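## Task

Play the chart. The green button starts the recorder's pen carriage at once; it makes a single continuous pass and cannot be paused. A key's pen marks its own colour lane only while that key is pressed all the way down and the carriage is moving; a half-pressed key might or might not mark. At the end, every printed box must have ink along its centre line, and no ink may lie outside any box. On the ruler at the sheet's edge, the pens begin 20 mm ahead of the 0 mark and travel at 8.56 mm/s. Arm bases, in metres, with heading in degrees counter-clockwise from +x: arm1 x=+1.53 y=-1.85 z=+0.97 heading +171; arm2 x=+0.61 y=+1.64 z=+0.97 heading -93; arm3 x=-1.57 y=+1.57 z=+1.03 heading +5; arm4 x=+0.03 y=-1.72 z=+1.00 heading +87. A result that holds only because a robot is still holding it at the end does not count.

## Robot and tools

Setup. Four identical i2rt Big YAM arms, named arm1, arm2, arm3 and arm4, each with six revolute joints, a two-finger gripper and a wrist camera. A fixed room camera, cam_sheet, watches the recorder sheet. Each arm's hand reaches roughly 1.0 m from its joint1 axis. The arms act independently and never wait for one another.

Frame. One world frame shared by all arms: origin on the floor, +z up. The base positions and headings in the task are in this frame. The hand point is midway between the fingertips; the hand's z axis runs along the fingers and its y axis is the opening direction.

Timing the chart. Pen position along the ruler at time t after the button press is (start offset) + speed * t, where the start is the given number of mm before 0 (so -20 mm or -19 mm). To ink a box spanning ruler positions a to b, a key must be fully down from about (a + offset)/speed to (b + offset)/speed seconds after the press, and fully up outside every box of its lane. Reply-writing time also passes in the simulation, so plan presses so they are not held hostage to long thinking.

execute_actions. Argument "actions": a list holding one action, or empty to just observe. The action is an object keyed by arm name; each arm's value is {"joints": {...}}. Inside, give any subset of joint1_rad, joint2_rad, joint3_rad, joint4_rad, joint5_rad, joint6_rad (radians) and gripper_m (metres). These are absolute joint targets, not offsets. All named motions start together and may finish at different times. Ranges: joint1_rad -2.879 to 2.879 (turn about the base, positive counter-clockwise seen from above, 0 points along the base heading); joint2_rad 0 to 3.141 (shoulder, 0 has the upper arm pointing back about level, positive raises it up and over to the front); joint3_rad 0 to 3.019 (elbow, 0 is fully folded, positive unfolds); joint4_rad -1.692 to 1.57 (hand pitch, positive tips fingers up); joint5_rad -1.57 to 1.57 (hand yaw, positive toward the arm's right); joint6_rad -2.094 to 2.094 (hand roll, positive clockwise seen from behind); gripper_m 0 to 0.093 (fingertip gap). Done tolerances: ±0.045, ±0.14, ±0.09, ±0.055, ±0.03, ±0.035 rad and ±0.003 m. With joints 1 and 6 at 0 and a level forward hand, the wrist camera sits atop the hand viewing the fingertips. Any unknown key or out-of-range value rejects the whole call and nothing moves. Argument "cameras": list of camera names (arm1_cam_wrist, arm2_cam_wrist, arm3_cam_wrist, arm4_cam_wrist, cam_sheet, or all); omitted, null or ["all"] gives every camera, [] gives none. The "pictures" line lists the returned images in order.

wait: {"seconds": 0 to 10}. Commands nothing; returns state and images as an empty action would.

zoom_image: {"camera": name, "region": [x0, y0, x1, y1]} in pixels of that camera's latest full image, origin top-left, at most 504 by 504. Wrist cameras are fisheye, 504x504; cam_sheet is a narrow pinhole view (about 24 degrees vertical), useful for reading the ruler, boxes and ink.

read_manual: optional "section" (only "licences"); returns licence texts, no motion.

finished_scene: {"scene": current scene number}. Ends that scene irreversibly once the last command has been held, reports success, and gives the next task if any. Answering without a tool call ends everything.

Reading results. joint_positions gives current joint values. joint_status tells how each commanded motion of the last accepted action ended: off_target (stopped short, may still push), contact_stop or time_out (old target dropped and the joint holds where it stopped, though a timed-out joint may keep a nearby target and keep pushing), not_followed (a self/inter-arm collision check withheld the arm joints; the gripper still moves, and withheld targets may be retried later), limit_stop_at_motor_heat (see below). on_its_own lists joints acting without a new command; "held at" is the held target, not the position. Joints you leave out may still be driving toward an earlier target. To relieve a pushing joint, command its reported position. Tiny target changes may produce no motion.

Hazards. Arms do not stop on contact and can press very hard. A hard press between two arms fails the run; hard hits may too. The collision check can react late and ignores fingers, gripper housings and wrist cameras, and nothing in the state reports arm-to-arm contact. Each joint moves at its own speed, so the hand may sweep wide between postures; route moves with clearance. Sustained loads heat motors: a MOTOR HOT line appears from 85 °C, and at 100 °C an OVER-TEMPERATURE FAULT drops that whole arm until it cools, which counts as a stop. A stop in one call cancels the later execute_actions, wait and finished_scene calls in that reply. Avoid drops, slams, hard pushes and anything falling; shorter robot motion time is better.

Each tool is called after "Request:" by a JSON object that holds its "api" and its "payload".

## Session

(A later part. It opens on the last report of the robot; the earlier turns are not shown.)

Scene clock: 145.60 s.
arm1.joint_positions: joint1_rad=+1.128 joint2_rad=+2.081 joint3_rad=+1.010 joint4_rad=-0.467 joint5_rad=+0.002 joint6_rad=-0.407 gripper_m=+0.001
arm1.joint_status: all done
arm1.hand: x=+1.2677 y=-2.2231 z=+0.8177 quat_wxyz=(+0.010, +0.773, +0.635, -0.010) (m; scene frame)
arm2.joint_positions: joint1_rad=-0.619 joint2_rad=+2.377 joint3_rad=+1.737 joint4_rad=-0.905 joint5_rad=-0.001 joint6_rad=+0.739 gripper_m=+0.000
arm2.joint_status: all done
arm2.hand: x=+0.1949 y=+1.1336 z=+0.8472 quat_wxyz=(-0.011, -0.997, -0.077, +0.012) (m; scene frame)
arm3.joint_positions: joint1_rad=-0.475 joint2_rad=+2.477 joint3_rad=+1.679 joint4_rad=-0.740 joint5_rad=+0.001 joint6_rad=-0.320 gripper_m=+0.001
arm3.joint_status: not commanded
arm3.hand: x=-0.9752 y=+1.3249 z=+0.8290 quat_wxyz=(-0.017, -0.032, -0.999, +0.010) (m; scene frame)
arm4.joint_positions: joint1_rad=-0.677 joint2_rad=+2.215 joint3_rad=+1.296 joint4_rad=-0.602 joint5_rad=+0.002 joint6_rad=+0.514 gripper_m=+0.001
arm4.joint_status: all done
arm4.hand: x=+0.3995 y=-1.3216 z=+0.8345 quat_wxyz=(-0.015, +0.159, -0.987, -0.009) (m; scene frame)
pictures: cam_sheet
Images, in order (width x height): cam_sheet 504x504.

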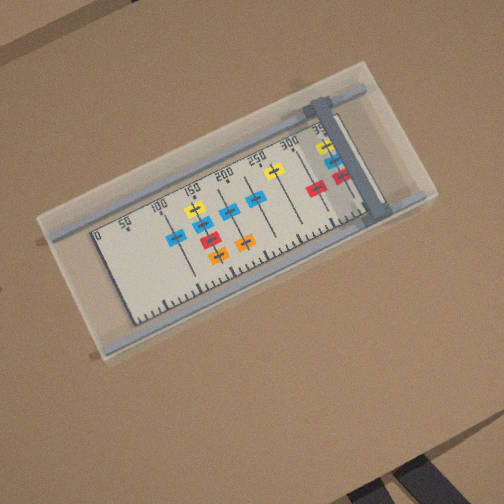

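Request:
{"api": "execute_actions", "payload": {"actions": [], "cameras": ["cam_sheet"]}}

Scene clock: 147.40 s.
arm1.joint_positions: joint1_rad=+1.128 joint2_rad=+2.081 joint3_rad=+1.010 joint4_rad=-0.467 joint5_rad=+0.002 joint6_rad=-0.407 gripper_m=+0.001
arm1.joint_status: all done
arm1.hand: x=+1.2677 y=-2.2231 z=+0.8177 quat_wxyz=(+0.010, +0.773, +0.635, -0.010) (m; scene frame)
arm2.joint_positions: joint1_rad=-0.619 joint2_rad=+2.377 joint3_rad=+1.737 joint4_rad=-0.905 joint5_rad=-0.001 joint6_rad=+0.739 gripper_m=+0.000
arm2.joint_status: all done
arm2.hand: x=+0.1949 y=+1.1336 z=+0.8472 quat_wxyz=(-0.011, -0.997, -0.077, +0.012) (m; scene frame)
arm3.joint_positions: joint1_rad=-0.475 joint2_rad=+2.477 joint3_rad=+1.679 joint4_rad=-0.740 joint5_rad=+0.001 joint6_rad=-0.320 gripper_m=+0.001
arm3.joint_status: not commanded
arm3.hand: x=-0.9752 y=+1.3249 z=+0.8290 quat_wxyz=(-0.017, -0.032, -0.999, +0.010) (m; scene frame)
arm4.joint_positions: joint1_rad=-0.677 joint2_rad=+2.215 joint3_rad=+1.296 joint4_rad=-0.602 joint5_rad=+0.002 joint6_rad=+0.514 gripper_m=+0.001
arm4.joint_status: all done
arm4.hand: x=+0.3995 y=-1.3216 z=+0.8345 quat_wxyz=(-0.015, +0.159, -0.987, -0.009) (m; scene frame)
pictures: cam_sheet
Images, in order (width x height): cam_sheet 504x504.

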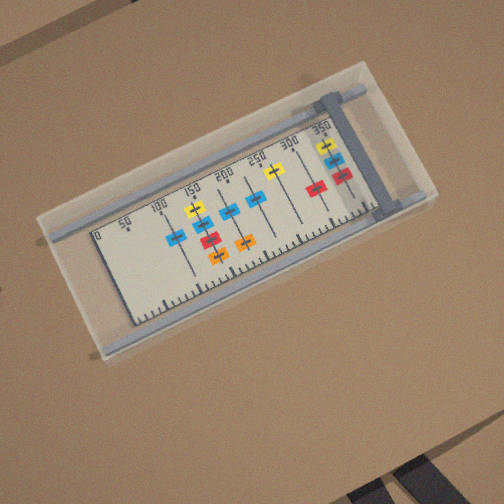

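Request:
{"api": "zoom_image", "payload": {"camera": "cam_sheet", "region": [150, 90, 410, 290]}}

Region (150, 90, 410, 290) of cam_sheet's 504x504 image, scaled by 1.938, with more detail than that image has; it fills the top 388 rows of this view, and the rest is white.

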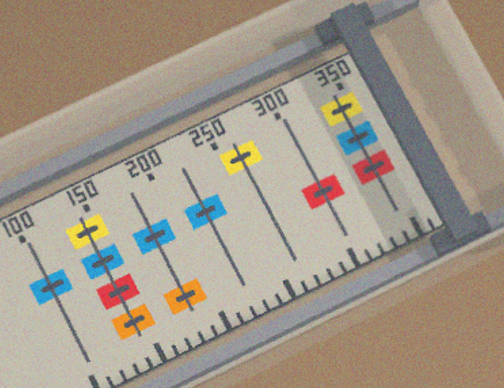

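All boxes are marked and there is no stray ink.

Request:
{"api": "finished_scene", "payload": {"scene": 1}}

The scene is finished: the task was done.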